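# Sort three cart parcels into matching mail-stop letter trays

## Task

Take each of the three parcels off the cart and set it in the letter tray whose mail stop code matches the parcel's, fully within the tray's walls. Every tray has to stay on the desk or counter it began on. At the end the grippers must be open and the robot backed away, so nothing is held in place only by the robot. The robot must not topple or finish leaning.

## Robot and tools

Robot: the LinearBot, an omnidirectional base with a vertical column of roughly 1.75 m. A carriage rides the column over 1.0 m of travel (lift_m) and carries two identical six-joint arms, left and right, each ending in a two-finger gripper. Arm bases sit near 0.57 m + lift_m above the floor, and carriage parts hang about 0.15 m lower. A hand reaches about 0.78 m from the shoulder but only about 0.38 m below its arm base. The hand is roughly 0.16 m long, 0.1 m wide, 0.14 m when open. Parked arm joints 1-6: 0, 0.05, 0.05, 1.45, 0, 0; parked, the robot is about 0.95 m wide and 0.7 m long. The wheel motors are weak, so light pushes already stop a drive.

Cameras: carriage_camera is fixed on the carriage, facing forward and tilted about 20 degrees down. left_wrist_camera and right_wrist_camera look out past the fingertips. Calibration (K, distortion, T_world_to_cam) is given per camera in the base frame; it is only approximately right, and wrist camera poses get worse with long reach.

Frames: base frame has its origin on the floor below the base centre, x forward, y left, z up. The left_hand and right_hand readings are in this frame and mark the point between the finger pads; quat_wxyz rotates base axes into hand axes, with hand z along the fingers and hand y the opening direction. Odometry is the base frame at scene start, counted from wheel turns only, so slip shows up as travel; heading is positive to the left, in -3.142 to 3.142.

execute_actions(actions, cameras): actions is a list holding one action or nothing (empty list just reports state and images). An action may contain base, joints or both; they start at the same time. base takes exactly one relative offset from where the base last reported itself: translate_m (metres, forward positive, -2 to 2), strafe_m (metres, left positive, -2 to 2) or rotate_rad (radians, counter-clockwise/left positive, -6.3 to 6.3). joints is one flat dictionary covering both arms, keyed by name, each value an absolute target: lift_m 0 to 1 m; for each side, joint1 -2.617 to 3.054 (yaw of whole arm, 0 straight ahead, positive left), joint2 0 to 3.141 (shoulder: 0 upper arm pointing back level, 1.57 vertical, 3.14 forward level), joint3 0 to 3.141 (elbow, 0 folded, 3.14 straight), joint4 -1.57 to 1.57 (wrist pitch, positive lifts fingertips), joint5 -1.57 to 1.57 (wrist yaw, positive swings fingertips right, opposite to joint1), joint6 -2.094 to 2.094 (roll about the fingers, positive clockwise viewed from forearm), gripper_m 0 to 0.093 m pad gap. Names are left_joint1_rad...left_joint6_rad, left_gripper_m, and the right_ equivalents. Omitted joints may keep driving toward older targets. Unknown keys or out-of-range numbers make the whole call rejected with no motion. cameras: list of carriage_camera, left_wrist_camera, right_wrist_camera or all; omitted/null gives all, [] gives none; the pictures line lists image order. Any one action lasts at most 15 s. Arm joints move up to 1.8 rad/s (1-3) and 2.7 rad/s (4-6).

wait(seconds 0-10): commands nothing, then returns state and images. zoom_image(camera, region [x0,y0,x1,y1] pixels, max 504x504) enlarges part of that camera's latest full image. read_manual(section "licences") only returns licence text. finished_scene(scene) closes the current scene by its number and reports success; it is final, so only call it once parcels rest in trays and the robot has let go and backed off. Replying with no tool call ends everything.

Result lines: base_status and joint_status tell how each motion ended. done means reached (for the base: wheels turned the full amount, slip included; tiny moves may stop short yet say done). off_target: resting away from target, maybe still pushing; a gripper holding an object usually shows this. contact_stop or time_out: old target dropped, holds current spot. "joint command not followed" with a cause line: a self-collision check blocked that arm's targets (gripper still acts); per-joint not_followed may be retried automatically later. on_its_own covers things not commanded this call; its "held at" is a target, not a position. motor_effort gives percent of max per motor with the peak in brackets; readings carry fixed bias and noise. A lift effort that keeps dropping while lowering means a hand or load is resting on something. drive_wheels clearly higher at rest than after free driving means the base is pressing something. ARM HIT means an arm struck the robot. MOTOR HOT warns from 75 °C; OVER-TEMPERATURE FAULT at 90 °C pauses that arm 10 s, and at 100 °C the arm goes limp and drops; affected keys then say limit_stop_at_motor_heat and need resending. Stretched arms heat fast even empty, so do not hold them out long.

Cautions: hand readings drift from truth at long reach; a level hand sags 10-17 cm under 1 kg; a fully straight arm may not lift 1 kg. Grip force is about 45-60 N per pad. Stops come late: after an arm contact the base can roll on up to 0.3 m. If something halts a drive, back off about 0.2 m along the reverse path (or reverse a turn), repeat if still pressed; a retry may be needed. The base can slide beneath a table edge that the column then hits; reversing into such an edge can tip the robot. Arms have no contact stop and snap to targets when freed. To untangle a blocked arm, move it alone well away first, then the other in a later call. Never let the arms strike or squeeze each other. Tipping risk rises with a high carriage, outstretched arms, loads, pulling, or abrupt stops; about 1.5 kg per hand with both arms forward can topple it, and only images reveal a lean. Avoid dropping parcels, knocking trays off their surfaces, slams and hard pushes. A loose object may occasionally get nudged by outside forces. The simulation keeps running while you think; the robot holds its last command meanwhile.

Each tool is called after "Call:" in YAML: its name, and indented under it one key for each argument.

## Session

Call:
execute_actions:
  actions: []

Scene clock: 0.00 s.
base_odometry: x=+0.000 y=+0.000 heading=+0.000 (m, m, rad; odometry frame)
base_status: not commanded
joint_positions: lift_m=+0.300 left_joint1_rad=+0.010 left_joint2_rad=+0.017 left_joint3_rad=+0.034 left_joint4_rad=+1.427 left_joint5_rad=+0.009 left_joint6_rad=+0.016 left_gripper_m=+0.094 right_joint1_rad=-0.010 right_joint2_rad=+0.046 right_joint3_rad=+0.057 right_joint4_rad=+1.502 right_joint5_rad=+0.031 right_joint6_rad=+0.028 right_gripper_m=+0.094
joint_status: not commanded
motor_effort: lift_m=+18 drive_wheels=+2 (%)
left_hand: x=+0.2937 y=+0.3116 z=+1.3182 quat_wxyz=(+0.998, +0.005, +0.063, +0.013) (m; base frame)
right_hand: x=+0.2773 y=-0.3184 z=+1.3259 quat_wxyz=(+0.999, +0.016, +0.029, +0.008) (m; base frame)
pictures: carriage_camera, left_wrist_camera, right_wrist_camera
Images, in order (width x height): carriage_camera 504x504, left_wrist_camera 504x504, right_wrist_camera 504x504.

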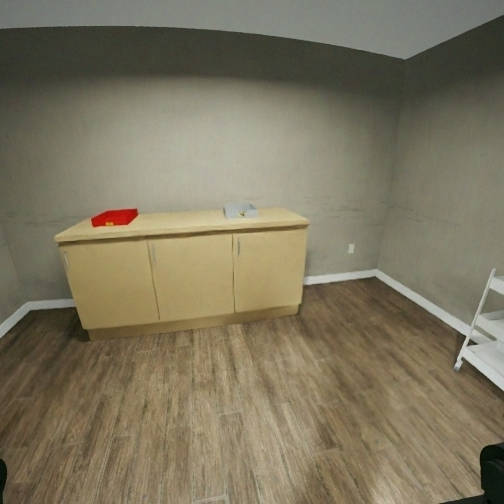

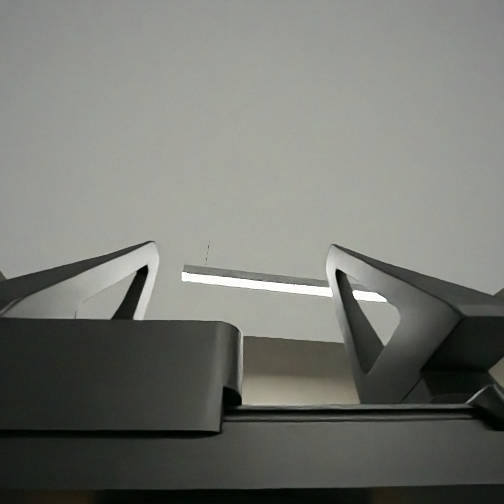

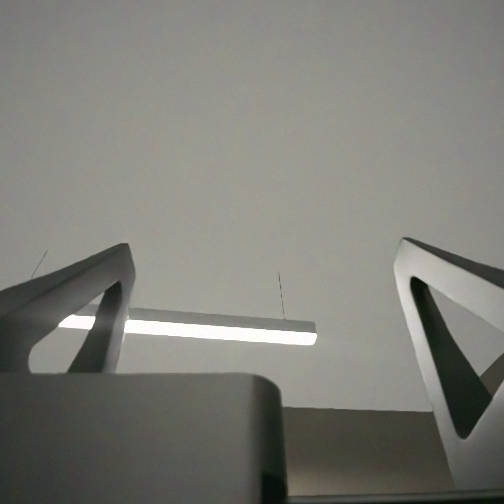

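Call:
zoom_image:
  camera: "carriage_camera"
  region: [80, 190, 280, 250]

Call:
execute_actions:
  actions:
    - {"base":{"rotate_rad":-1.35}}
  cameras: ["carriage_camera"]

Region (80, 190, 280, 250) of carriage_camera's 504x504 image, scaled by 2.520, with more detail than that image has; it fills the top 151 rows of this view, and the rest is white.

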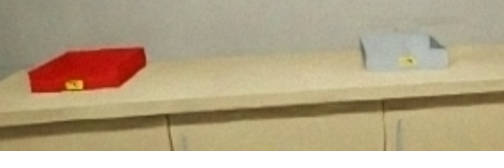

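Scene clock: 3.27 s.
base_odometry: x=+0.000 y=+0.000 heading=-1.349 (m, m, rad; odometry frame)
base_status: done
joint_positions: lift_m=+0.300 left_joint1_rad=+0.010 left_joint2_rad=+0.017 left_joint3_rad=+0.034 left_joint4_rad=+1.427 left_joint5_rad=+0.009 left_joint6_rad=+0.016 left_gripper_m=+0.094 right_joint1_rad=-0.010 right_joint2_rad=+0.046 right_joint3_rad=+0.057 right_joint4_rad=+1.502 right_joint5_rad=+0.031 right_joint6_rad=+0.028 right_gripper_m=+0.094
joint_status: not commanded
motor_effort: lift_m=+18(18) drive_wheels=+20(49) (%)
left_hand: x=+0.2937 y=+0.3116 z=+1.3182 quat_wxyz=(+0.998, +0.005, +0.063, +0.013) (m; base frame)
right_hand: x=+0.2773 y=-0.3184 z=+1.3259 quat_wxyz=(+0.999, +0.016, +0.029, +0.008) (m; base frame)
pictures: carriage_camera
Images, in order (width x height): carriage_camera 504x504.

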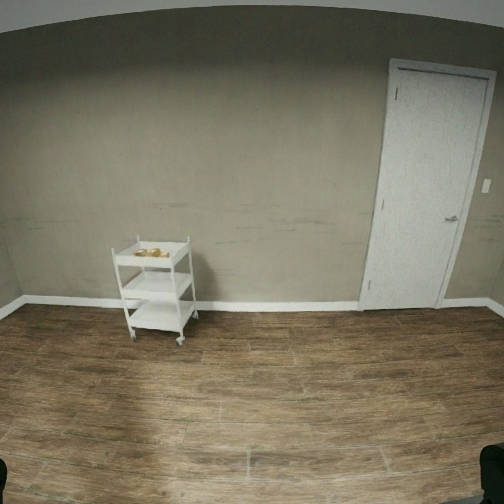

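Call:
execute_actions:
  actions:
    - {"base":{"strafe_m":0.7}}
  cameras: []

Call:
execute_actions:
  actions:
    - {"base":{"translate_m":1.0}}
  cameras: ["carriage_camera"]

Scene clock: 7.30 s.
base_odometry: x=+0.683 y=+0.153 heading=-1.350 (m, m, rad; odometry frame)
base_status: done
joint_positions: lift_m=+0.300 left_joint1_rad=+0.010 left_joint2_rad=+0.017 left_joint3_rad=+0.034 left_joint4_rad=+1.427 left_joint5_rad=+0.009 left_joint6_rad=+0.016 left_gripper_m=+0.094 right_joint1_rad=-0.010 right_joint2_rad=+0.046 right_joint3_rad=+0.057 right_joint4_rad=+1.502 right_joint5_rad=+0.031 right_joint6_rad=+0.028 right_gripper_m=+0.094
joint_status: not commanded
motor_effort: lift_m=+18(18) drive_wheels=-9(47) (%)
left_hand: x=+0.2937 y=+0.3116 z=+1.3182 quat_wxyz=(+0.998, +0.005, +0.063, +0.013) (m; base frame)
right_hand: x=+0.2773 y=-0.3184 z=+1.3259 quat_wxyz=(+0.999, +0.016, +0.029, +0.008) (m; base frame)
pictures: none
No camera images: the call's "cameras" was empty. Leave "cameras" out to get every camera's image.

Scene clock: 11.67 s.
base_odometry: x=+0.903 y=-0.822 heading=-1.349 (m, m, rad; odometry frame)
base_status: done
joint_positions: lift_m=+0.300 left_joint1_rad=+0.010 left_joint2_rad=+0.017 left_joint3_rad=+0.034 left_joint4_rad=+1.427 left_joint5_rad=+0.009 left_joint6_rad=+0.016 left_gripper_m=+0.094 right_joint1_rad=-0.010 right_joint2_rad=+0.046 right_joint3_rad=+0.057 right_joint4_rad=+1.503 right_joint5_rad=+0.031 right_joint6_rad=+0.028 right_gripper_m=+0.094
joint_status: not commanded
motor_effort: lift_m=+18(18) drive_wheels=-8(46) (%)
left_hand: x=+0.2937 y=+0.3116 z=+1.3182 quat_wxyz=(+0.998, +0.005, +0.063, +0.013) (m; base frame)
right_hand: x=+0.2771 y=-0.3184 z=+1.3259 quat_wxyz=(+0.999, +0.016, +0.028, +0.008) (m; base frame)
pictures: carriage_camera
Images, in order (width x height): carriage_camera 504x504.

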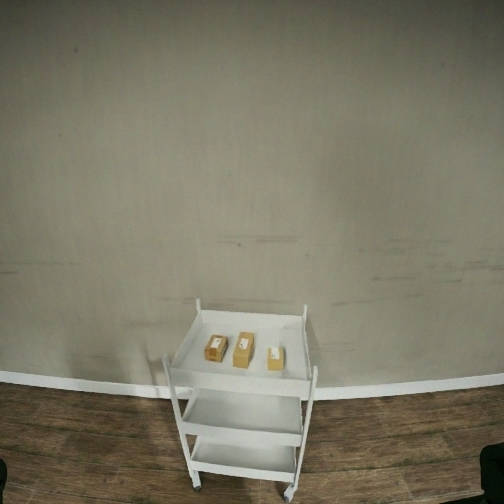

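Call:
zoom_image:
  camera: "carriage_camera"
  region: [180, 310, 320, 400]

Region (180, 310, 320, 400) of carriage_camera's 504x504 image, scaled by 3.600, with more detail than that image has; it fills the top 324 rows of this view, and the rest is white.

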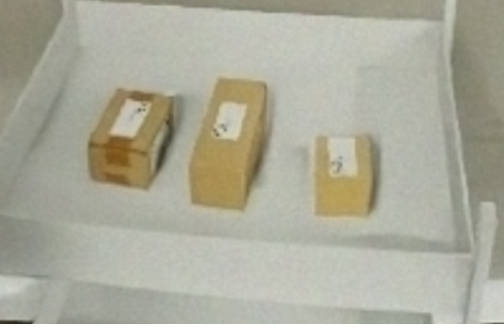

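Call:
execute_actions:
  actions:
    - {"base":{"translate_m":0.25},"joints":{"lift_m":0.5,"left_joint1_rad":-0.54,"left_joint2_rad":2.61,"left_joint3_rad":1.55,"left_joint4_rad":-0.51,"left_joint6_rad":-0.39,"right_joint1_rad":0.5,"right_joint2_rad":2.52,"right_joint3_rad":1.34,"right_joint4_rad":-0.39,"right_joint6_rad":0.6}}

Scene clock: 15.00 s.
base_odometry: x=+0.959 y=-1.066 heading=-1.348 (m, m, rad; odometry frame)
base_status: done
joint_positions: lift_m=+0.500 left_joint1_rad=-0.536 left_joint2_rad=+2.610 left_joint3_rad=+1.547 left_joint4_rad=-0.500 left_joint5_rad=+0.009 left_joint6_rad=-0.386 left_gripper_m=+0.094 right_joint1_rad=+0.496 right_joint2_rad=+2.529 right_joint3_rad=+1.325 right_joint4_rad=-0.382 right_joint5_rad=+0.031 right_joint6_rad=+0.590 right_gripper_m=+0.094
joint_status: all done
motor_effort: lift_m=+18(23) drive_wheels=-12(44) (%)
left_hand: x=+0.6237 y=+0.0966 z=+0.9083 quat_wxyz=(+0.001, +0.075, +0.997, -0.006) (m; base frame)
right_hand: x=+0.5960 y=-0.1386 z=+0.9044 quat_wxyz=(+0.002, +0.047, +0.999, -0.017) (m; base frame)
pictures: carriage_camera, left_wrist_camera, right_wrist_camera
camera_calibration (this result's frames):
carriage_camera: T_world_to_cam=[[-0.0321341, -0.999468, -0.00556009, 0.0157485], [-0.331755, 0.0159136, -0.943231, 1.48579], [0.942818, -0.0284653, -0.33209, 0.32865], [0, 0, 0, 1]] pos_world=[0.183568, 0.00145101, 1.51068]
left_wrist_camera: T_world_to_cam=[[-0.134476, -0.990107, 0.0400418, 0.139963], [-0.810342, 0.133138, 0.570632, -0.0253553], [-0.570318, 0.0442888, -0.820229, 1.21831], [0, 0, 0, 1]] pos_world=[0.693097, 0.0879963, 1.00815]
right_wrist_camera: T_world_to_cam=[[-0.108914, -0.993175, 0.0417196, -0.1102], [-0.820593, 0.113517, 0.560126, 0.00894082], [-0.561039, 0.0267709, -0.827356, 1.21362], [0, 0, 0, 1]] pos_world=[0.676223, -0.142953, 1.00369]
Images, in order (width x height): carriage_camera 504x504, left_wrist_camera 504x504, right_wrist_camera 504x504.

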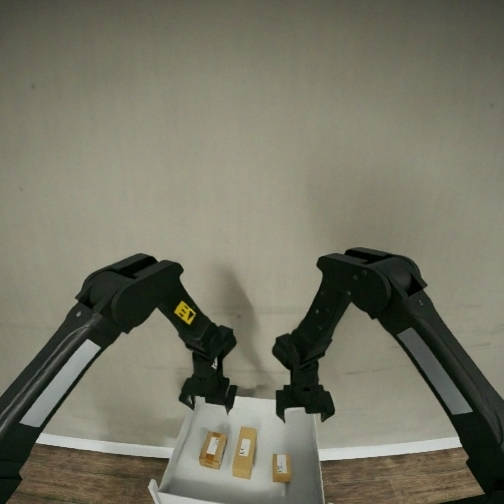

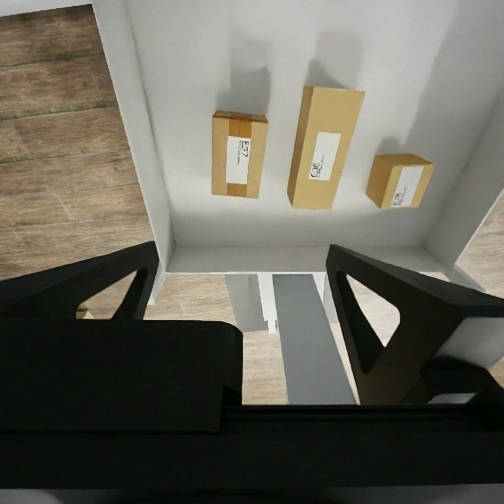

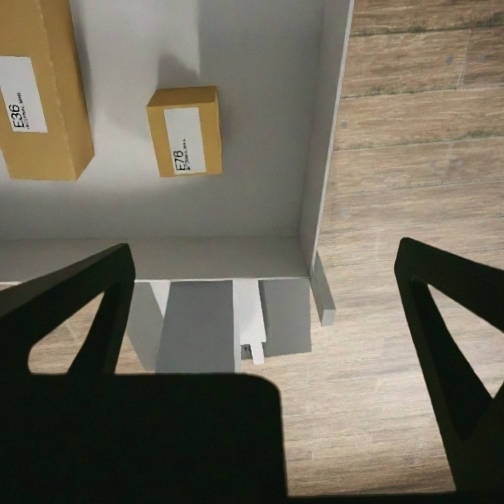

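Call:
execute_actions:
  actions:
    - {"joints":{"lift_m":0.37,"right_joint1_rad":0.6,"right_joint2_rad":2.55,"right_joint3_rad":1.43,"right_joint4_rad":-0.43,"right_joint5_rad":0.0,"right_joint6_rad":0.72}}

Scene clock: 16.50 s.
base_odometry: x=+0.959 y=-1.066 heading=-1.348 (m, m, rad; odometry frame)
base_status: not commanded
joint_positions: lift_m=+0.370 left_joint1_rad=-0.536 left_joint2_rad=+2.610 left_joint3_rad=+1.547 left_joint4_rad=-0.503 left_joint5_rad=+0.009 left_joint6_rad=-0.386 left_gripper_m=+0.094 right_joint1_rad=+0.605 right_joint2_rad=+2.562 right_joint3_rad=+1.415 right_joint4_rad=-0.425 right_joint5_rad=+0.001 right_joint6_rad=+0.710 right_gripper_m=+0.094
joint_status: all done
motor_effort: lift_m=+17(17) drive_wheels=-6(10) (%)
left_hand: x=+0.6231 y=+0.0970 z=+0.7784 quat_wxyz=(+0.000, +0.075, +0.997, -0.005) (m; base frame)
right_hand: x=+0.5884 y=-0.0875 z=+0.7756 quat_wxyz=(+0.000, +0.052, +0.999, +0.000) (m; base frame)
pictures: carriage_camera, left_wrist_camera, right_wrist_camera
camera_calibration (this result's frames):
carriage_camera: T_world_to_cam=[[-0.0321341, -0.999468, -0.00556009, 0.0150259], [-0.331755, 0.0159136, -0.943231, 1.36321], [0.942818, -0.0284653, -0.33209, 0.28549], [0, 0, 0, 1]] pos_world=[0.183568, 0.00145101, 1.38071]
left_wrist_camera: T_world_to_cam=[[-0.134386, -0.990161, 0.0390008, 0.146182], [-0.809029, 0.132359, 0.572672, 0.0459762], [-0.5722, 0.045406, -0.818857, 1.11136], [0, 0, 0, 1]] pos_world=[0.692761, 0.0881956, 0.878015]
right_wrist_camera: T_world_to_cam=[[-0.119719, -0.992775, 0.00809631, -0.0223839], [-0.818465, 0.103308, 0.565193, 0.0629813], [-0.561946, 0.0610379, -0.824919, 1.10306], [0, 0, 0, 1]] pos_world=[0.668727, -0.096057, 0.874518]
Images, in order (width x height): carriage_camera 504x504, left_wrist_camera 504x504, right_wrist_camera 504x504.

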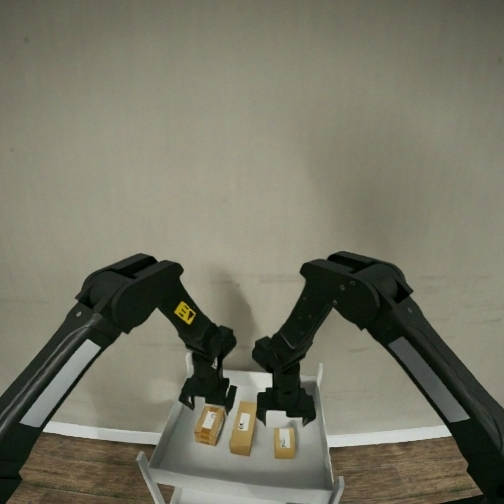

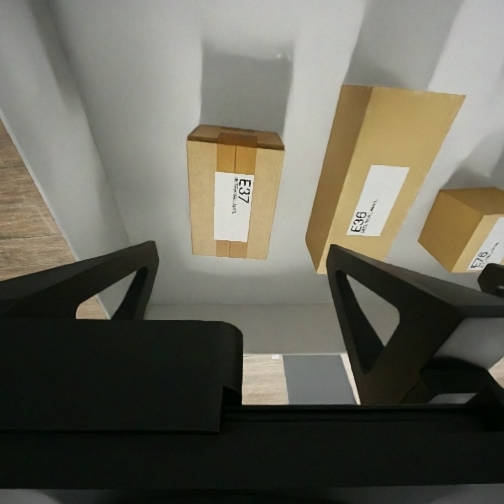

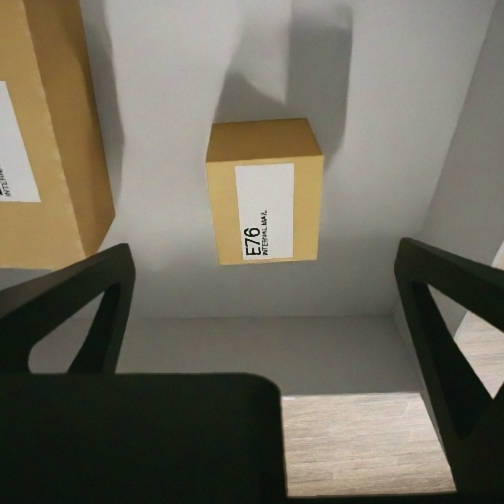

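Call:
execute_actions:
  actions:
    - {"joints":{"lift_m":0.31,"left_joint1_rad":-0.51,"left_joint6_rad":-0.31}}
  cameras: ["left_wrist_camera","right_wrist_camera"]

Scene clock: 17.43 s.
base_odometry: x=+0.959 y=-1.066 heading=-1.348 (m, m, rad; odometry frame)
base_status: not commanded
joint_positions: lift_m=+0.310 left_joint1_rad=-0.511 left_joint2_rad=+2.612 left_joint3_rad=+1.547 left_joint4_rad=-0.504 left_joint5_rad=+0.009 left_joint6_rad=-0.314 left_gripper_m=+0.094 right_joint1_rad=+0.605 right_joint2_rad=+2.562 right_joint3_rad=+1.415 right_joint4_rad=-0.427 right_joint5_rad=+0.001 right_joint6_rad=+0.710 right_gripper_m=+0.094
joint_status: all done
motor_effort: lift_m=+17(17) drive_wheels=+4(7) (%)
left_hand: x=+0.6274 y=+0.1063 z=+0.7176 quat_wxyz=(-0.001, +0.099, +0.995, -0.004) (m; base frame)
right_hand: x=+0.5880 y=-0.0879 z=+0.7155 quat_wxyz=(-0.001, +0.052, +0.999, -0.001) (m; base frame)
pictures: left_wrist_camera, right_wrist_camera
camera_calibration (this result's frames):
left_wrist_camera: T_world_to_cam=[[-0.18134, -0.982693, 0.0378097, 0.187891], [-0.800501, 0.169834, 0.574764, 0.0722147], [-0.571239, 0.0739611, -0.817445, 1.05901], [0, 0, 0, 1]] pos_world=[0.696828, 0.0940494, 0.817072]
right_wrist_camera: T_world_to_cam=[[-0.120081, -0.992718, 0.00961461, -0.0232654], [-0.81736, 0.104357, 0.566597, 0.095137], [-0.563475, 0.0601791, -0.823939, 1.05337], [0, 0, 0, 1]] pos_world=[0.668516, -0.0964152, 0.814233]
Images, in order (width x height): left_wrist_camera 504x504, right_wrist_camera 504x504.

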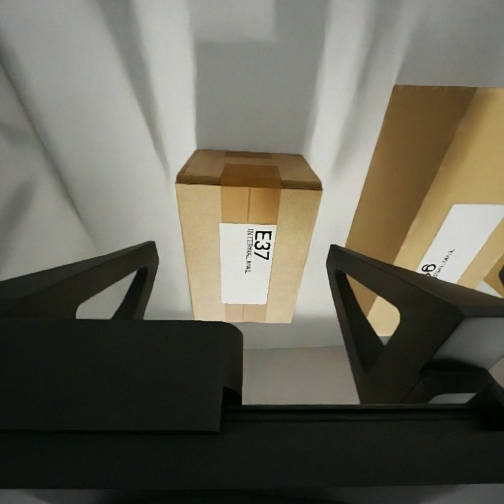

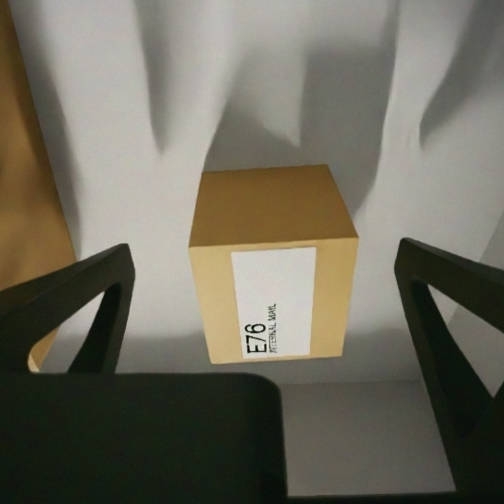

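Call:
execute_actions:
  actions:
    - {"base":{"translate_m":-0.016},"joints":{"lift_m":0.288}}
  cameras: ["left_wrist_camera","right_wrist_camera"]

Call:
execute_actions:
  actions:
    - {"joints":{"left_gripper_m":0.03,"right_gripper_m":0.03}}
  cameras: []

Call:
execute_actions:
  actions:
    - {"joints":{"lift_m":0.5}}

Scene clock: 18.67 s.
base_odometry: x=+0.955 y=-1.050 heading=-1.348 (m, m, rad; odometry frame)
base_status: done
joint_positions: lift_m=+0.288 left_joint1_rad=-0.511 left_joint2_rad=+2.611 left_joint3_rad=+1.547 left_joint4_rad=-0.506 left_joint5_rad=+0.009 left_joint6_rad=-0.314 left_gripper_m=+0.094 right_joint1_rad=+0.604 right_joint2_rad=+2.563 right_joint3_rad=+1.415 right_joint4_rad=-0.428 right_joint5_rad=+0.000 right_joint6_rad=+0.710 right_gripper_m=+0.094
joint_status: all done
motor_effort: lift_m=+18(17) drive_wheels=+3(35) (%)
left_hand: x=+0.6275 y=+0.1067 z=+0.6960 quat_wxyz=(-0.002, +0.098, +0.995, -0.004) (m; base frame)
right_hand: x=+0.5877 y=-0.0886 z=+0.6933 quat_wxyz=(-0.002, +0.053, +0.999, -0.002) (m; base frame)
pictures: left_wrist_camera, right_wrist_camera
camera_calibration (this result's frames):
left_wrist_camera: T_world_to_cam=[[-0.180565, -0.982845, 0.0375635, 0.188753], [-0.800248, 0.169009, 0.57536, 0.0841198], [-0.571839, 0.0738299, -0.817037, 1.04146], [0, 0, 0, 1]] pos_world=[0.696949, 0.0944064, 0.795426]
right_wrist_camera: T_world_to_cam=[[-0.121576, -0.992523, 0.0108489, -0.0236884], [-0.816008, 0.106165, 0.568208, 0.105816], [-0.565111, 0.0602276, -0.822814, 1.03516], [0, 0, 0, 1]] pos_world=[0.668449, -0.0970907, 0.791879]
Images, in order (width x height): left_wrist_camera 504x504, right_wrist_camera 504x504.

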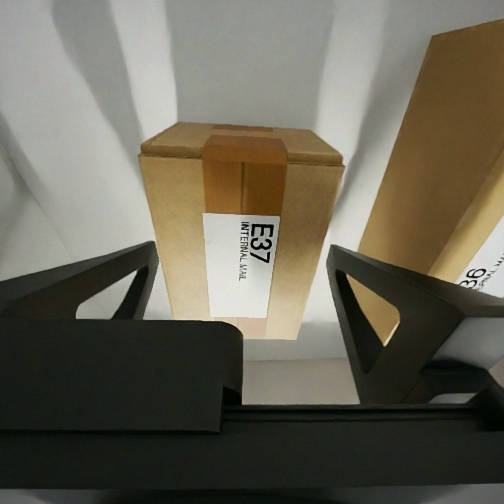

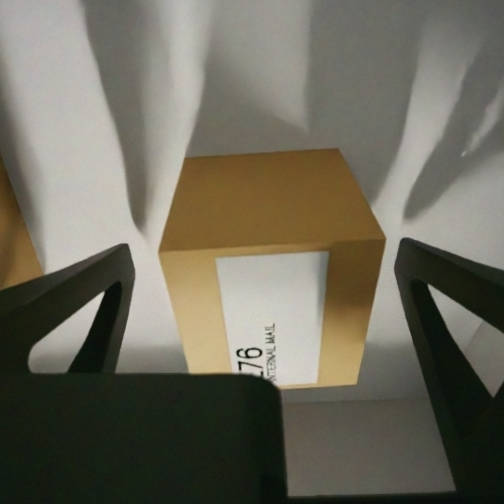

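Scene clock: 19.30 s.
base_odometry: x=+0.955 y=-1.050 heading=-1.348 (m, m, rad; odometry frame)
base_status: not commanded
joint_positions: lift_m=+0.288 left_joint1_rad=-0.511 left_joint2_rad=+2.611 left_joint3_rad=+1.547 left_joint4_rad=-0.506 left_joint5_rad=+0.009 left_joint6_rad=-0.313 left_gripper_m=+0.059 right_joint1_rad=+0.604 right_joint2_rad=+2.563 right_joint3_rad=+1.415 right_joint4_rad=-0.428 right_joint5_rad=+0.000 right_joint6_rad=+0.710 right_gripper_m=+0.049
joint_status: left_gripper_m off_target (ended at +0.059, target +0.030); right_gripper_m off_target (ended at +0.049, target +0.030)
motor_effort: lift_m=+17(17) drive_wheels=+6(7) (%)
left_hand: x=+0.6275 y=+0.1067 z=+0.6960 quat_wxyz=(-0.002, +0.098, +0.995, -0.004) (m; base frame)
right_hand: x=+0.5877 y=-0.0886 z=+0.6933 quat_wxyz=(-0.002, +0.053, +0.999, -0.002) (m; base frame)
pictures: none
No camera images: the call's "cameras" was empty. Leave "cameras" out to get every camera's image.

Scene clock: 20.67 s.
base_odometry: x=+0.955 y=-1.050 heading=-1.348 (m, m, rad; odometry frame)
base_status: not commanded
joint_positions: lift_m=+0.500 left_joint1_rad=-0.511 left_joint2_rad=+2.607 left_joint3_rad=+1.547 left_joint4_rad=-0.507 left_joint5_rad=+0.009 left_joint6_rad=-0.313 left_gripper_m=+0.059 right_joint1_rad=+0.604 right_joint2_rad=+2.560 right_joint3_rad=+1.415 right_joint4_rad=-0.429 right_joint5_rad=+0.000 right_joint6_rad=+0.710 right_gripper_m=+0.049
joint_status: all done
motor_effort: lift_m=+18(23) drive_wheels=+7(11) (%)
left_hand: x=+0.6282 y=+0.1062 z=+0.9096 quat_wxyz=(+0.000, +0.099, +0.995, -0.005) (m; base frame)
right_hand: x=+0.5883 y=-0.0882 z=+0.9062 quat_wxyz=(-0.001, +0.053, +0.999, -0.001) (m; base frame)
pictures: carriage_camera, left_wrist_camera, right_wrist_camera
camera_calibration (this result's frames):
carriage_camera: T_world_to_cam=[[-0.0321341, -0.999468, -0.00556009, 0.0157479], [-0.331755, 0.0159136, -0.943231, 1.48569], [0.942818, -0.0284653, -0.33209, 0.328613], [0, 0, 0, 1]] pos_world=[0.183568, 0.00145101, 1.51056]
left_wrist_camera: T_world_to_cam=[[-0.181029, -0.982727, 0.0384252, 0.179944], [-0.801523, 0.170064, 0.57327, -0.0354988], [-0.569903, 0.0729797, -0.818465, 1.21661], [0, 0, 0, 1]] pos_world=[0.697471, 0.094085, 1.00919]
right_wrist_camera: T_world_to_cam=[[-0.121595, -0.992536, 0.00932997, -0.024143], [-0.817077, 0.105428, 0.566807, -0.012896], [-0.56356, 0.0612975, -0.823798, 1.21073], [0, 0, 0, 1]] pos_world=[0.668845, -0.0968179, 1.00493]
Images, in order (width x height): carriage_camera 504x504, left_wrist_camera 504x504, right_wrist_camera 504x504.

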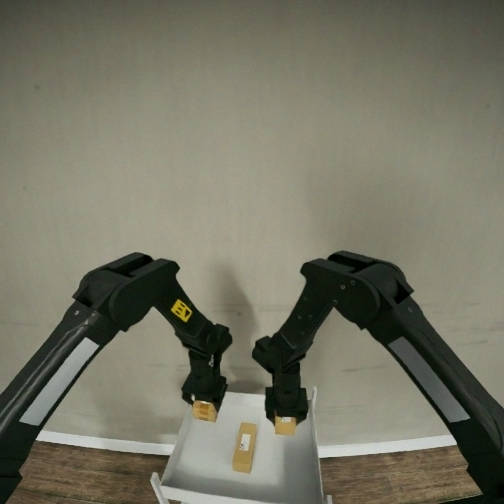

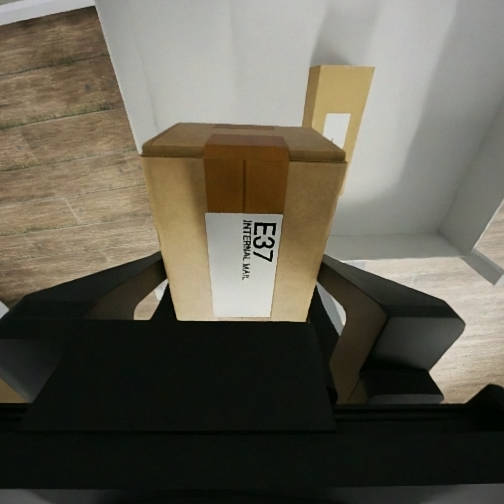

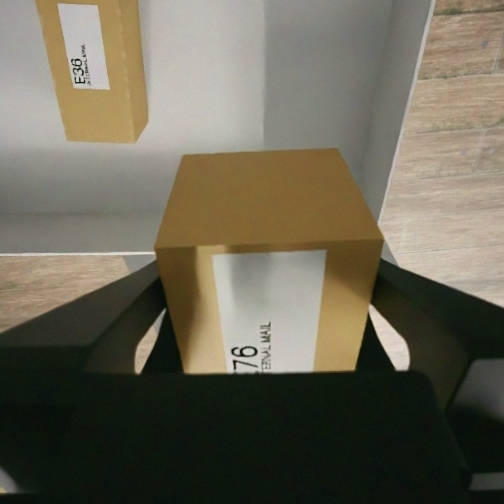

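Call:
execute_actions:
  actions:
    - {"base":{"translate_m":-1.3},"joints":{"left_joint1_rad":0,"left_joint2_rad":1.7,"left_joint3_rad":1.3,"left_joint4_rad":-1.17,"left_joint6_rad":0,"right_joint1_rad":0,"right_joint2_rad":1.7,"right_joint3_rad":1.3,"right_joint4_rad":-1.17,"right_joint6_rad":0}}
  cameras: []

Call:
execute_actions:
  actions:
    - {"base":{"rotate_rad":1.57}}
  cameras: ["carriage_camera"]

Call:
zoom_image:
  camera: "carriage_camera"
  region: [120, 230, 380, 310]

Scene clock: 26.17 s.
base_odometry: x=+0.668 y=+0.218 heading=-1.348 (m, m, rad; odometry frame)
base_status: done
joint_positions: lift_m=+0.500 left_joint1_rad=+0.003 left_joint2_rad=+1.705 left_joint3_rad=+1.308 left_joint4_rad=-1.159 left_joint5_rad=+0.008 left_joint6_rad=-0.005 left_gripper_m=+0.059 right_joint1_rad=+0.000 right_joint2_rad=+1.712 right_joint3_rad=+1.310 right_joint4_rad=-1.160 right_joint5_rad=+0.004 right_joint6_rad=+0.011 right_gripper_m=+0.049
joint_status: all done
motor_effort: lift_m=+18(18) drive_wheels=-7(49) (%)
left_hand: x=+0.5708 y=+0.3125 z=+1.1817 quat_wxyz=(+0.007, -0.004, +1.000, -0.004) (m; base frame)
right_hand: x=+0.5708 y=-0.3136 z=+1.1804 quat_wxyz=(+0.004, +0.006, +1.000, -0.002) (m; base frame)
pictures: none
No camera images: the call's "cameras" was empty. Leave "cameras" out to get every camera's image.

Scene clock: 29.27 s.
base_odometry: x=+0.668 y=+0.218 heading=+0.221 (m, m, rad; odometry frame)
base_status: done
joint_positions: lift_m=+0.500 left_joint1_rad=+0.002 left_joint2_rad=+1.705 left_joint3_rad=+1.308 left_joint4_rad=-1.159 left_joint5_rad=+0.008 left_joint6_rad=-0.005 left_gripper_m=+0.059 right_joint1_rad=+0.000 right_joint2_rad=+1.712 right_joint3_rad=+1.310 right_joint4_rad=-1.163 right_joint5_rad=+0.003 right_joint6_rad=+0.010 right_gripper_m=+0.049
joint_status: not commanded
motor_effort: lift_m=+18(18) drive_wheels=+15(57) (%)
left_hand: x=+0.5706 y=+0.3121 z=+1.1817 quat_wxyz=(+0.007, -0.003, +1.000, -0.004) (m; base frame)
right_hand: x=+0.5703 y=-0.3135 z=+1.1804 quat_wxyz=(+0.003, +0.005, +1.000, -0.002) (m; base frame)
pictures: carriage_camera
camera_calibration (this result's frames):
carriage_camera: T_world_to_cam=[[-0.0321341, -0.999468, -0.00556009, 0.0157479], [-0.331755, 0.0159136, -0.943231, 1.48569], [0.942818, -0.0284653, -0.33209, 0.328613], [0, 0, 0, 1]] pos_world=[0.183568, 0.00145101, 1.51056]
Images, in order (width x height): carriage_camera 504x504.

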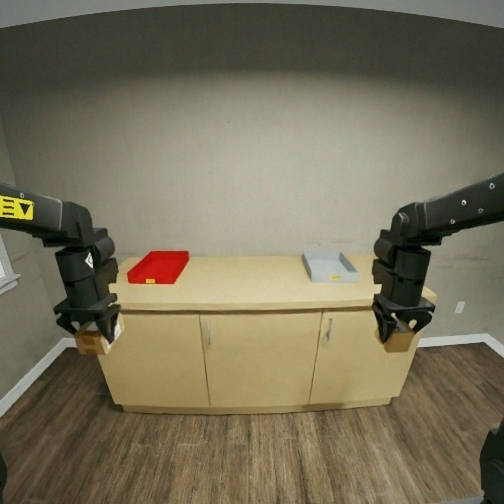

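Region (120, 230, 380, 310) of carriage_camera's 504x504 image, scaled by 1.938, with more detail than that image has; it fills the top 155 rows of this view, and the rest is white.

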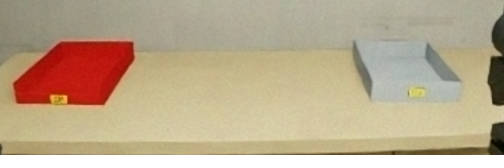

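Call:
zoom_image:
  camera: "carriage_camera"
  region: [135, 270, 165, 290]

Call:
zoom_image:
  camera: "carriage_camera"
  region: [320, 268, 350, 288]

Call:
execute_actions:
  actions:
    - {"base":{"translate_m":0.65}}

Region (135, 270, 165, 290) of carriage_camera's 504x504 image, scaled by 16.800, with more detail than that image has.

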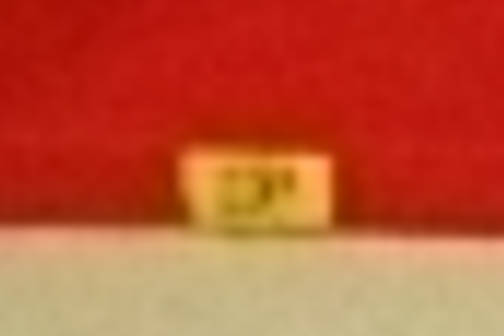

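Region (320, 268, 350, 288) of carriage_camera's 504x504 image, scaled by 16.800, with more detail than that image has.

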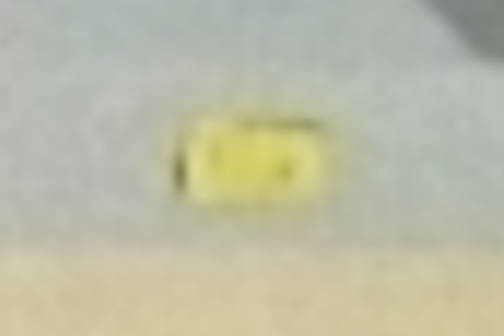

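Scene clock: 33.03 s.
base_odometry: x=+1.302 y=+0.361 heading=+0.222 (m, m, rad; odometry frame)
base_status: done
joint_positions: lift_m=+0.500 left_joint1_rad=+0.002 left_joint2_rad=+1.705 left_joint3_rad=+1.308 left_joint4_rad=-1.163 left_joint5_rad=+0.008 left_joint6_rad=-0.005 left_gripper_m=+0.059 right_joint1_rad=+0.000 right_joint2_rad=+1.712 right_joint3_rad=+1.310 right_joint4_rad=-1.165 right_joint5_rad=+0.003 right_joint6_rad=+0.010 right_gripper_m=+0.049
joint_status: not commanded
motor_effort: lift_m=+18(18) drive_wheels=-16(47) (%)
left_hand: x=+0.5698 y=+0.3121 z=+1.1816 quat_wxyz=(+0.005, -0.003, +1.000, -0.004) (m; base frame)
right_hand: x=+0.5698 y=-0.3135 z=+1.1803 quat_wxyz=(+0.002, +0.005, +1.000, -0.002) (m; base frame)
pictures: carriage_camera, left_wrist_camera, right_wrist_camera
camera_calibration (this result's frames):
carriage_camera: T_world_to_cam=[[-0.0321341, -0.999468, -0.00556009, 0.0157479], [-0.331755, 0.0159136, -0.943231, 1.48569], [0.942818, -0.0284653, -0.33209, 0.328613], [0, 0, 0, 1]] pos_world=[0.183568, 0.00145101, 1.51056]
left_wrist_camera: T_world_to_cam=[[0.0215292, -0.999085, 0.0369574, 0.252676], [-0.825333, 0.00310157, 0.564637, -0.197458], [-0.564235, -0.0426584, -0.824511, 1.43095], [0, 0, 0, 1]] pos_world=[0.638983, 0.314099, 1.28199]
right_wrist_camera: T_world_to_cam=[[-0.0262146, -0.999603, 0.0103502, -0.310383], [-0.827285, 0.0275055, 0.561108, -0.171552], [-0.56117, 0.00614664, -0.827678, 1.42587], [0, 0, 0, 1]] pos_world=[0.650098, -0.314306, 1.27964]
Images, in order (width x height): carriage_camera 504x504, left_wrist_camera 504x504, right_wrist_camera 504x504.

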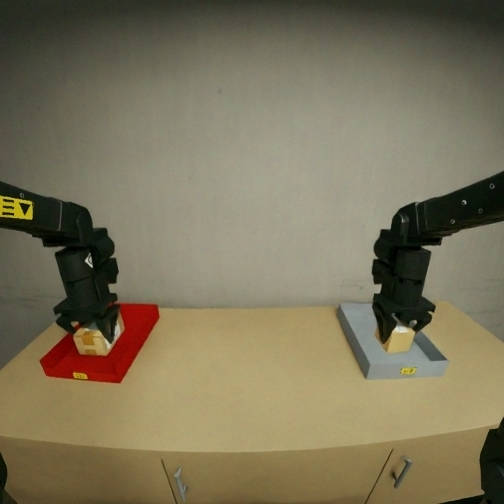

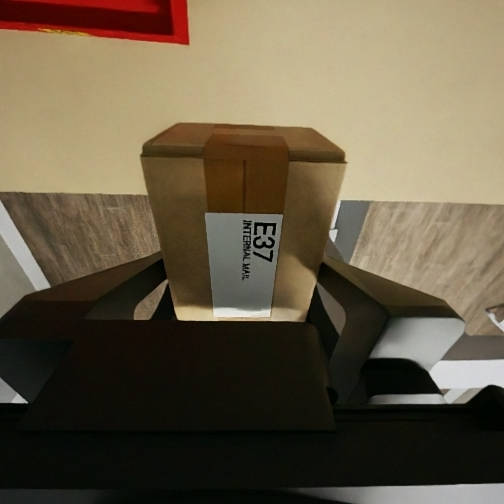

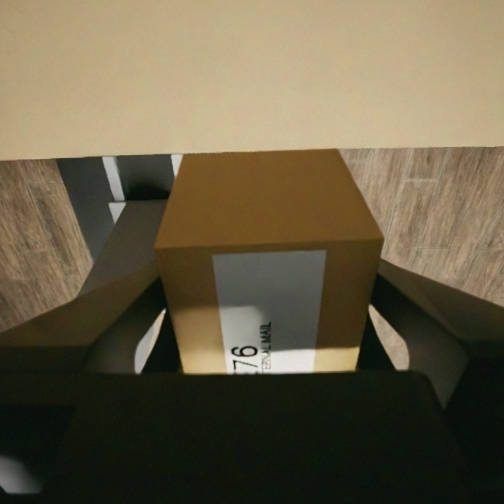

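Call:
zoom_image:
  camera: "carriage_camera"
  region: [60, 362, 100, 388]

Call:
zoom_image:
  camera: "carriage_camera"
  region: [388, 358, 428, 384]

Region (60, 362, 100, 388) of carriage_camera's 504x504 image, scaled by 12.600, with more detail than that image has; it fills the top 328 rows of this view, and the rest is white.

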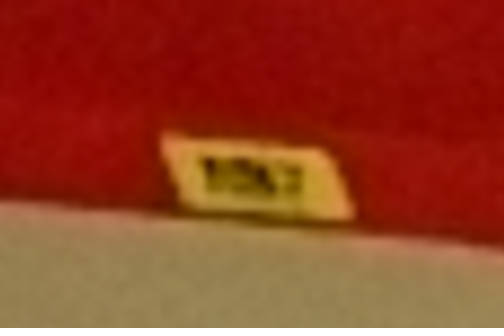

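Region (388, 358, 428, 384) of carriage_camera's 504x504 image, scaled by 12.600, with more detail than that image has; it fills the top 328 rows of this view, and the rest is white.

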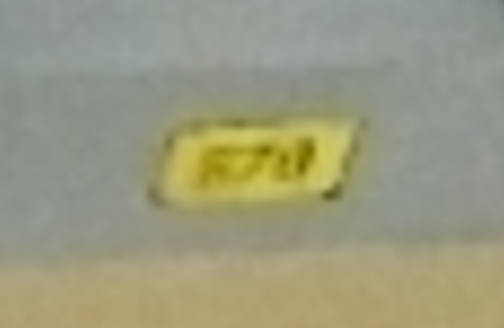

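Call:
execute_actions:
  actions:
    - {"joints":{"lift_m":0.25,"left_joint1_rad":0.2,"left_joint2_rad":1.2,"left_joint3_rad":0.6,"left_joint4_rad":0.0,"right_joint1_rad":-0.2,"right_joint2_rad":1.2,"right_joint3_rad":0.6,"right_joint4_rad":0.0}}

Scene clock: 34.90 s.
base_odometry: x=+1.302 y=+0.361 heading=+0.222 (m, m, rad; odometry frame)
base_status: not commanded
joint_positions: lift_m=+0.250 left_joint1_rad=+0.202 left_joint2_rad=+1.214 left_joint3_rad=+0.607 left_joint4_rad=-0.033 left_joint5_rad=+0.008 left_joint6_rad=-0.004 left_gripper_m=+0.059 right_joint1_rad=-0.201 right_joint2_rad=+1.218 right_joint3_rad=+0.608 right_joint4_rad=-0.034 right_joint5_rad=+0.002 right_joint6_rad=+0.010 right_gripper_m=+0.049
joint_status: all done
motor_effort: lift_m=+17(16) drive_wheels=+11(12) (%)
left_hand: x=+0.6160 y=+0.3837 z=+0.9655 quat_wxyz=(+0.447, -0.090, +0.889, +0.041) (m; base frame)
right_hand: x=+0.6159 y=-0.3851 z=+0.9646 quat_wxyz=(+0.445, +0.094, +0.889, -0.044) (m; base frame)
pictures: carriage_camera, left_wrist_camera, right_wrist_camera
camera_calibration (this result's frames):
carriage_camera: T_world_to_cam=[[-0.0321341, -0.999468, -0.00556009, 0.0143588], [-0.331755, 0.0159136, -0.943231, 1.25003], [0.942818, -0.0284653, -0.33209, 0.245643], [0, 0, 0, 1]] pos_world=[0.183568, 0.00145101, 1.26072]
left_wrist_camera: T_world_to_cam=[[0.18238, -0.982524, 0.037213, 0.22549], [-0.931168, -0.184752, -0.314315, 0.948435], [0.315697, 0.0226733, -0.948589, 0.834523], [0, 0, 0, 1]] pos_world=[0.578571, 0.377853, 1.08134]
right_wrist_camera: T_world_to_cam=[[-0.221525, -0.975045, -0.0146504, -0.224618], [-0.922644, 0.214436, -0.320539, 0.970738], [0.315681, -0.0574902, -0.947122, 0.82425], [0, 0, 0, 1]] pos_world=[0.585688, -0.379787, 1.08853]
Images, in order (width x height): carriage_camera 504x504, left_wrist_camera 504x504, right_wrist_camera 504x504.

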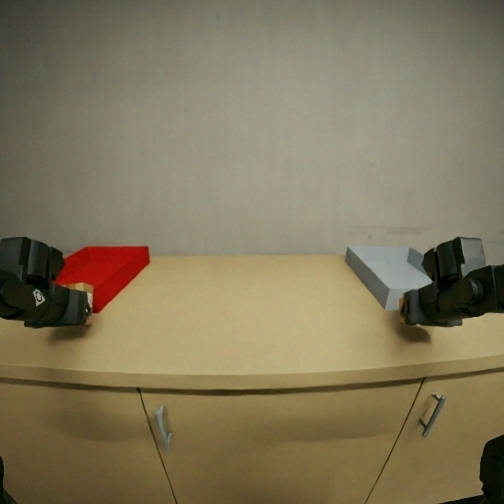

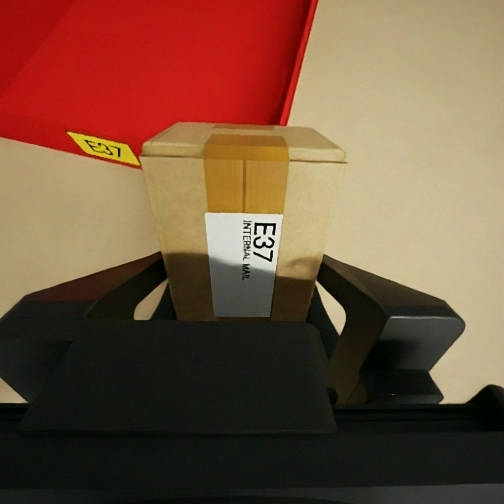

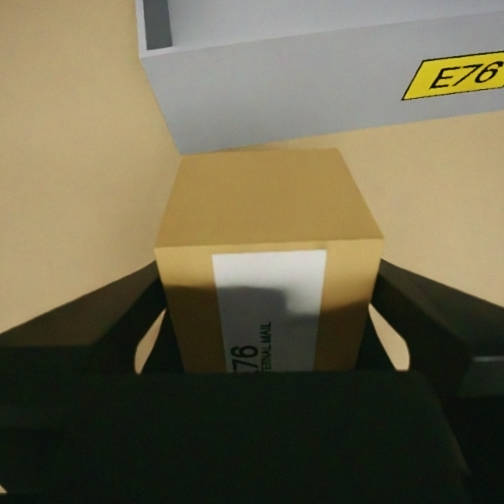

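Call:
execute_actions:
  actions:
    - {"joints":{"lift_m":0.66}}
  cameras: []

Call:
execute_actions:
  actions:
    - {"base":{"translate_m":0.15},"joints":{"left_joint1_rad":0.457,"left_joint2_rad":2.7,"left_joint3_rad":1.79,"left_joint4_rad":-0.66,"left_joint6_rad":0.45,"right_joint1_rad":-0.457,"right_joint2_rad":2.7,"right_joint3_rad":1.79,"right_joint4_rad":-0.66,"right_joint6_rad":-0.45}}

Scene clock: 37.53 s.
base_odometry: x=+1.302 y=+0.361 heading=+0.222 (m, m, rad; odometry frame)
base_status: not commanded
joint_positions: lift_m=+0.660 left_joint1_rad=+0.202 left_joint2_rad=+1.211 left_joint3_rad=+0.604 left_joint4_rad=-0.016 left_joint5_rad=+0.008 left_joint6_rad=-0.004 left_gripper_m=+0.059 right_joint1_rad=-0.201 right_joint2_rad=+1.215 right_joint3_rad=+0.608 right_joint4_rad=-0.019 right_joint5_rad=+0.002 right_joint6_rad=+0.010 right_gripper_m=+0.049
joint_status: all done
motor_effort: lift_m=+18(22) drive_wheels=+11(12) (%)
left_hand: x=+0.6178 y=+0.3841 z=+1.3787 quat_wxyz=(+0.455, -0.089, +0.885, +0.042) (m; base frame)
right_hand: x=+0.6180 y=-0.3855 z=+1.3783 quat_wxyz=(+0.453, +0.094, +0.885, -0.044) (m; base frame)
pictures: none
No camera images: the call's "cameras" was empty. Leave "cameras" out to get every camera's image.

Scene clock: 39.37 s.
base_odometry: x=+1.448 y=+0.395 heading=+0.223 (m, m, rad; odometry frame)
base_status: done
joint_positions: lift_m=+0.660 left_joint1_rad=+0.460 left_joint2_rad=+2.710 left_joint3_rad=+1.773 left_joint4_rad=-0.649 left_joint5_rad=+0.008 left_joint6_rad=+0.446 left_gripper_m=+0.059 right_joint1_rad=-0.459 right_joint2_rad=+2.717 right_joint3_rad=+1.763 right_joint4_rad=-0.649 right_joint5_rad=+0.001 right_joint6_rad=-0.440 right_gripper_m=+0.049
joint_status: all done
motor_effort: lift_m=+18(18) drive_wheels=-13(48) (%)
left_hand: x=+0.6661 y=+0.5109 z=+1.0680 quat_wxyz=(-0.005, -0.007, +1.000, -0.007) (m; base frame)
right_hand: x=+0.6599 y=-0.5093 z=+1.0630 quat_wxyz=(-0.015, +0.009, +1.000, +0.006) (m; base frame)
pictures: carriage_camera, left_wrist_camera, right_wrist_camera
camera_calibration (this result's frames):
carriage_camera: T_world_to_cam=[[-0.0321341, -0.999468, -0.00556009, 0.0166374], [-0.331755, 0.0159136, -0.943231, 1.63657], [0.942818, -0.0284653, -0.33209, 0.381737], [0, 0, 0, 1]] pos_world=[0.183568, 0.00145101, 1.67053]
left_wrist_camera: T_world_to_cam=[[0.0295878, -0.99865, 0.0426986, 0.441703], [-0.813417, 0.000770729, 0.58168, -0.0793487], [-0.580928, -0.0519424, -0.812296, 1.40285], [0, 0, 0, 1]] pos_world=[0.737343, 0.514035, 1.16683]
right_wrist_camera: T_world_to_cam=[[-0.0341161, -0.999406, -0.00484878, -0.481014], [-0.807361, 0.0247001, 0.58954, -0.0705589], [-0.58907, 0.0240275, -0.807724, 1.38688], [0, 0, 0, 1]] pos_world=[0.743591, -0.512309, 1.15948]
Images, in order (width x height): carriage_camera 504x504, left_wrist_camera 504x504, right_wrist_camera 504x504.

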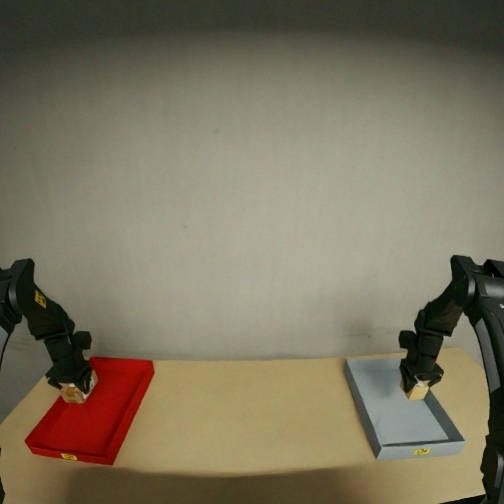

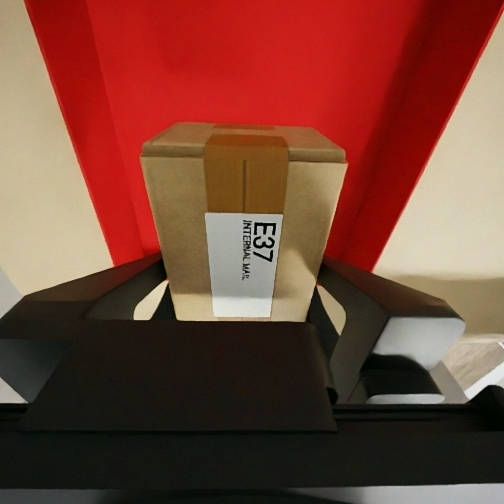

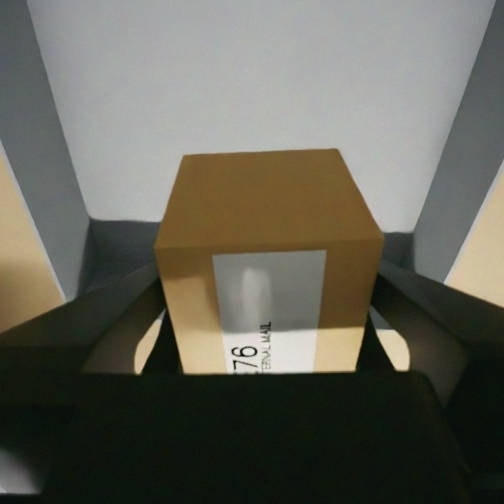

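Call:
execute_actions:
  actions:
    - {"joints":{"lift_m":0.54,"left_joint4_rad":-0.62,"right_joint4_rad":-0.6}}

Scene clock: 41.47 s.
base_odometry: x=+1.448 y=+0.395 heading=+0.223 (m, m, rad; odometry frame)
base_status: not commanded
joint_positions: lift_m=+0.540 left_joint1_rad=+0.460 left_joint2_rad=+2.708 left_joint3_rad=+1.779 left_joint4_rad=-0.625 left_joint5_rad=+0.008 left_joint6_rad=+0.446 left_gripper_m=+0.059 right_joint1_rad=-0.459 right_joint2_rad=+2.710 right_joint3_rad=+1.766 right_joint4_rad=-0.606 right_joint5_rad=+0.002 right_joint6_rad=-0.440 right_gripper_m=+0.049
joint_status: all done
motor_effort: lift_m=+17(17) drive_wheels=-12(11) (%)
left_hand: x=+0.6740 y=+0.5149 z=+0.9502 quat_wxyz=(+0.009, -0.007, +1.000, +0.000) (m; base frame)
right_hand: x=+0.6725 y=-0.5156 z=+0.9469 quat_wxyz=(+0.009, +0.009, +1.000, -0.005) (m; base frame)
pictures: carriage_camera, left_wrist_camera, right_wrist_camera
camera_calibration (this result's frames):
carriage_camera: T_world_to_cam=[[-0.0321341, -0.999468, -0.00556009, 0.0159713], [-0.331755, 0.0159136, -0.943231, 1.52358], [0.942818, -0.0284653, -0.33209, 0.341955], [0, 0, 0, 1]] pos_world=[0.183568, 0.00145101, 1.55074]
left_wrist_camera: T_world_to_cam=[[0.0281722, -0.999173, 0.0293285, 0.464346], [-0.829788, -0.00701643, 0.558035, 0.0331105], [-0.557368, -0.0400575, -0.829299, 1.30617], [0, 0, 0, 1]] pos_world=[0.742412, 0.516516, 1.05111]
right_wrist_camera: T_world_to_cam=[[-0.0340396, -0.999261, 0.0178458, -0.50894], [-0.834466, 0.0382435, 0.54973, 0.0710864], [-0.550007, 0.00382086, -0.835151, 1.28987], [0, 0, 0, 1]] pos_world=[0.751432, -0.516211, 1.04724]
Images, in order (width x height): carriage_camera 504x504, left_wrist_camera 504x504, right_wrist_camera 504x504.

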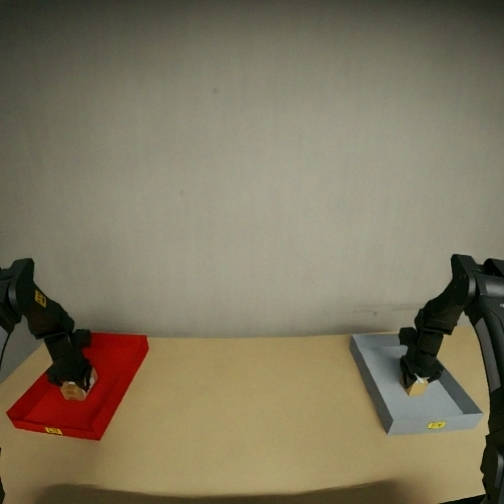

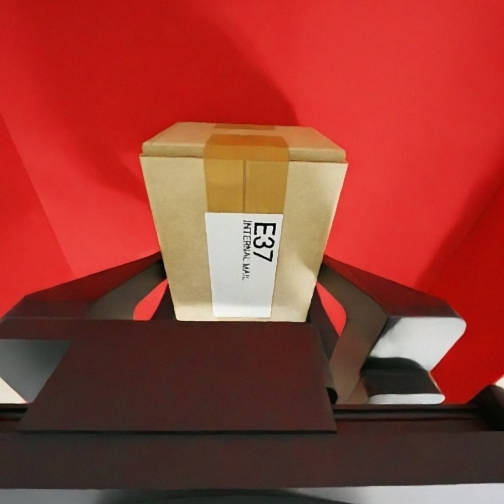

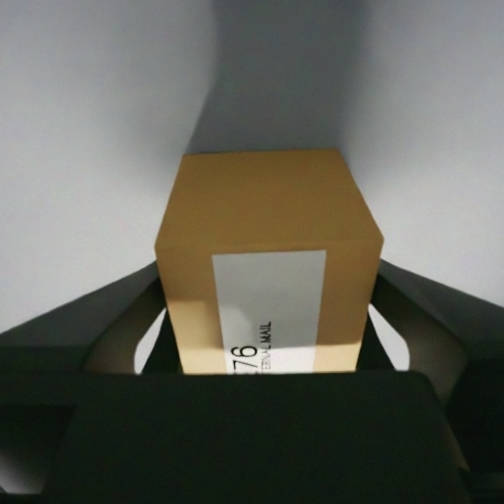

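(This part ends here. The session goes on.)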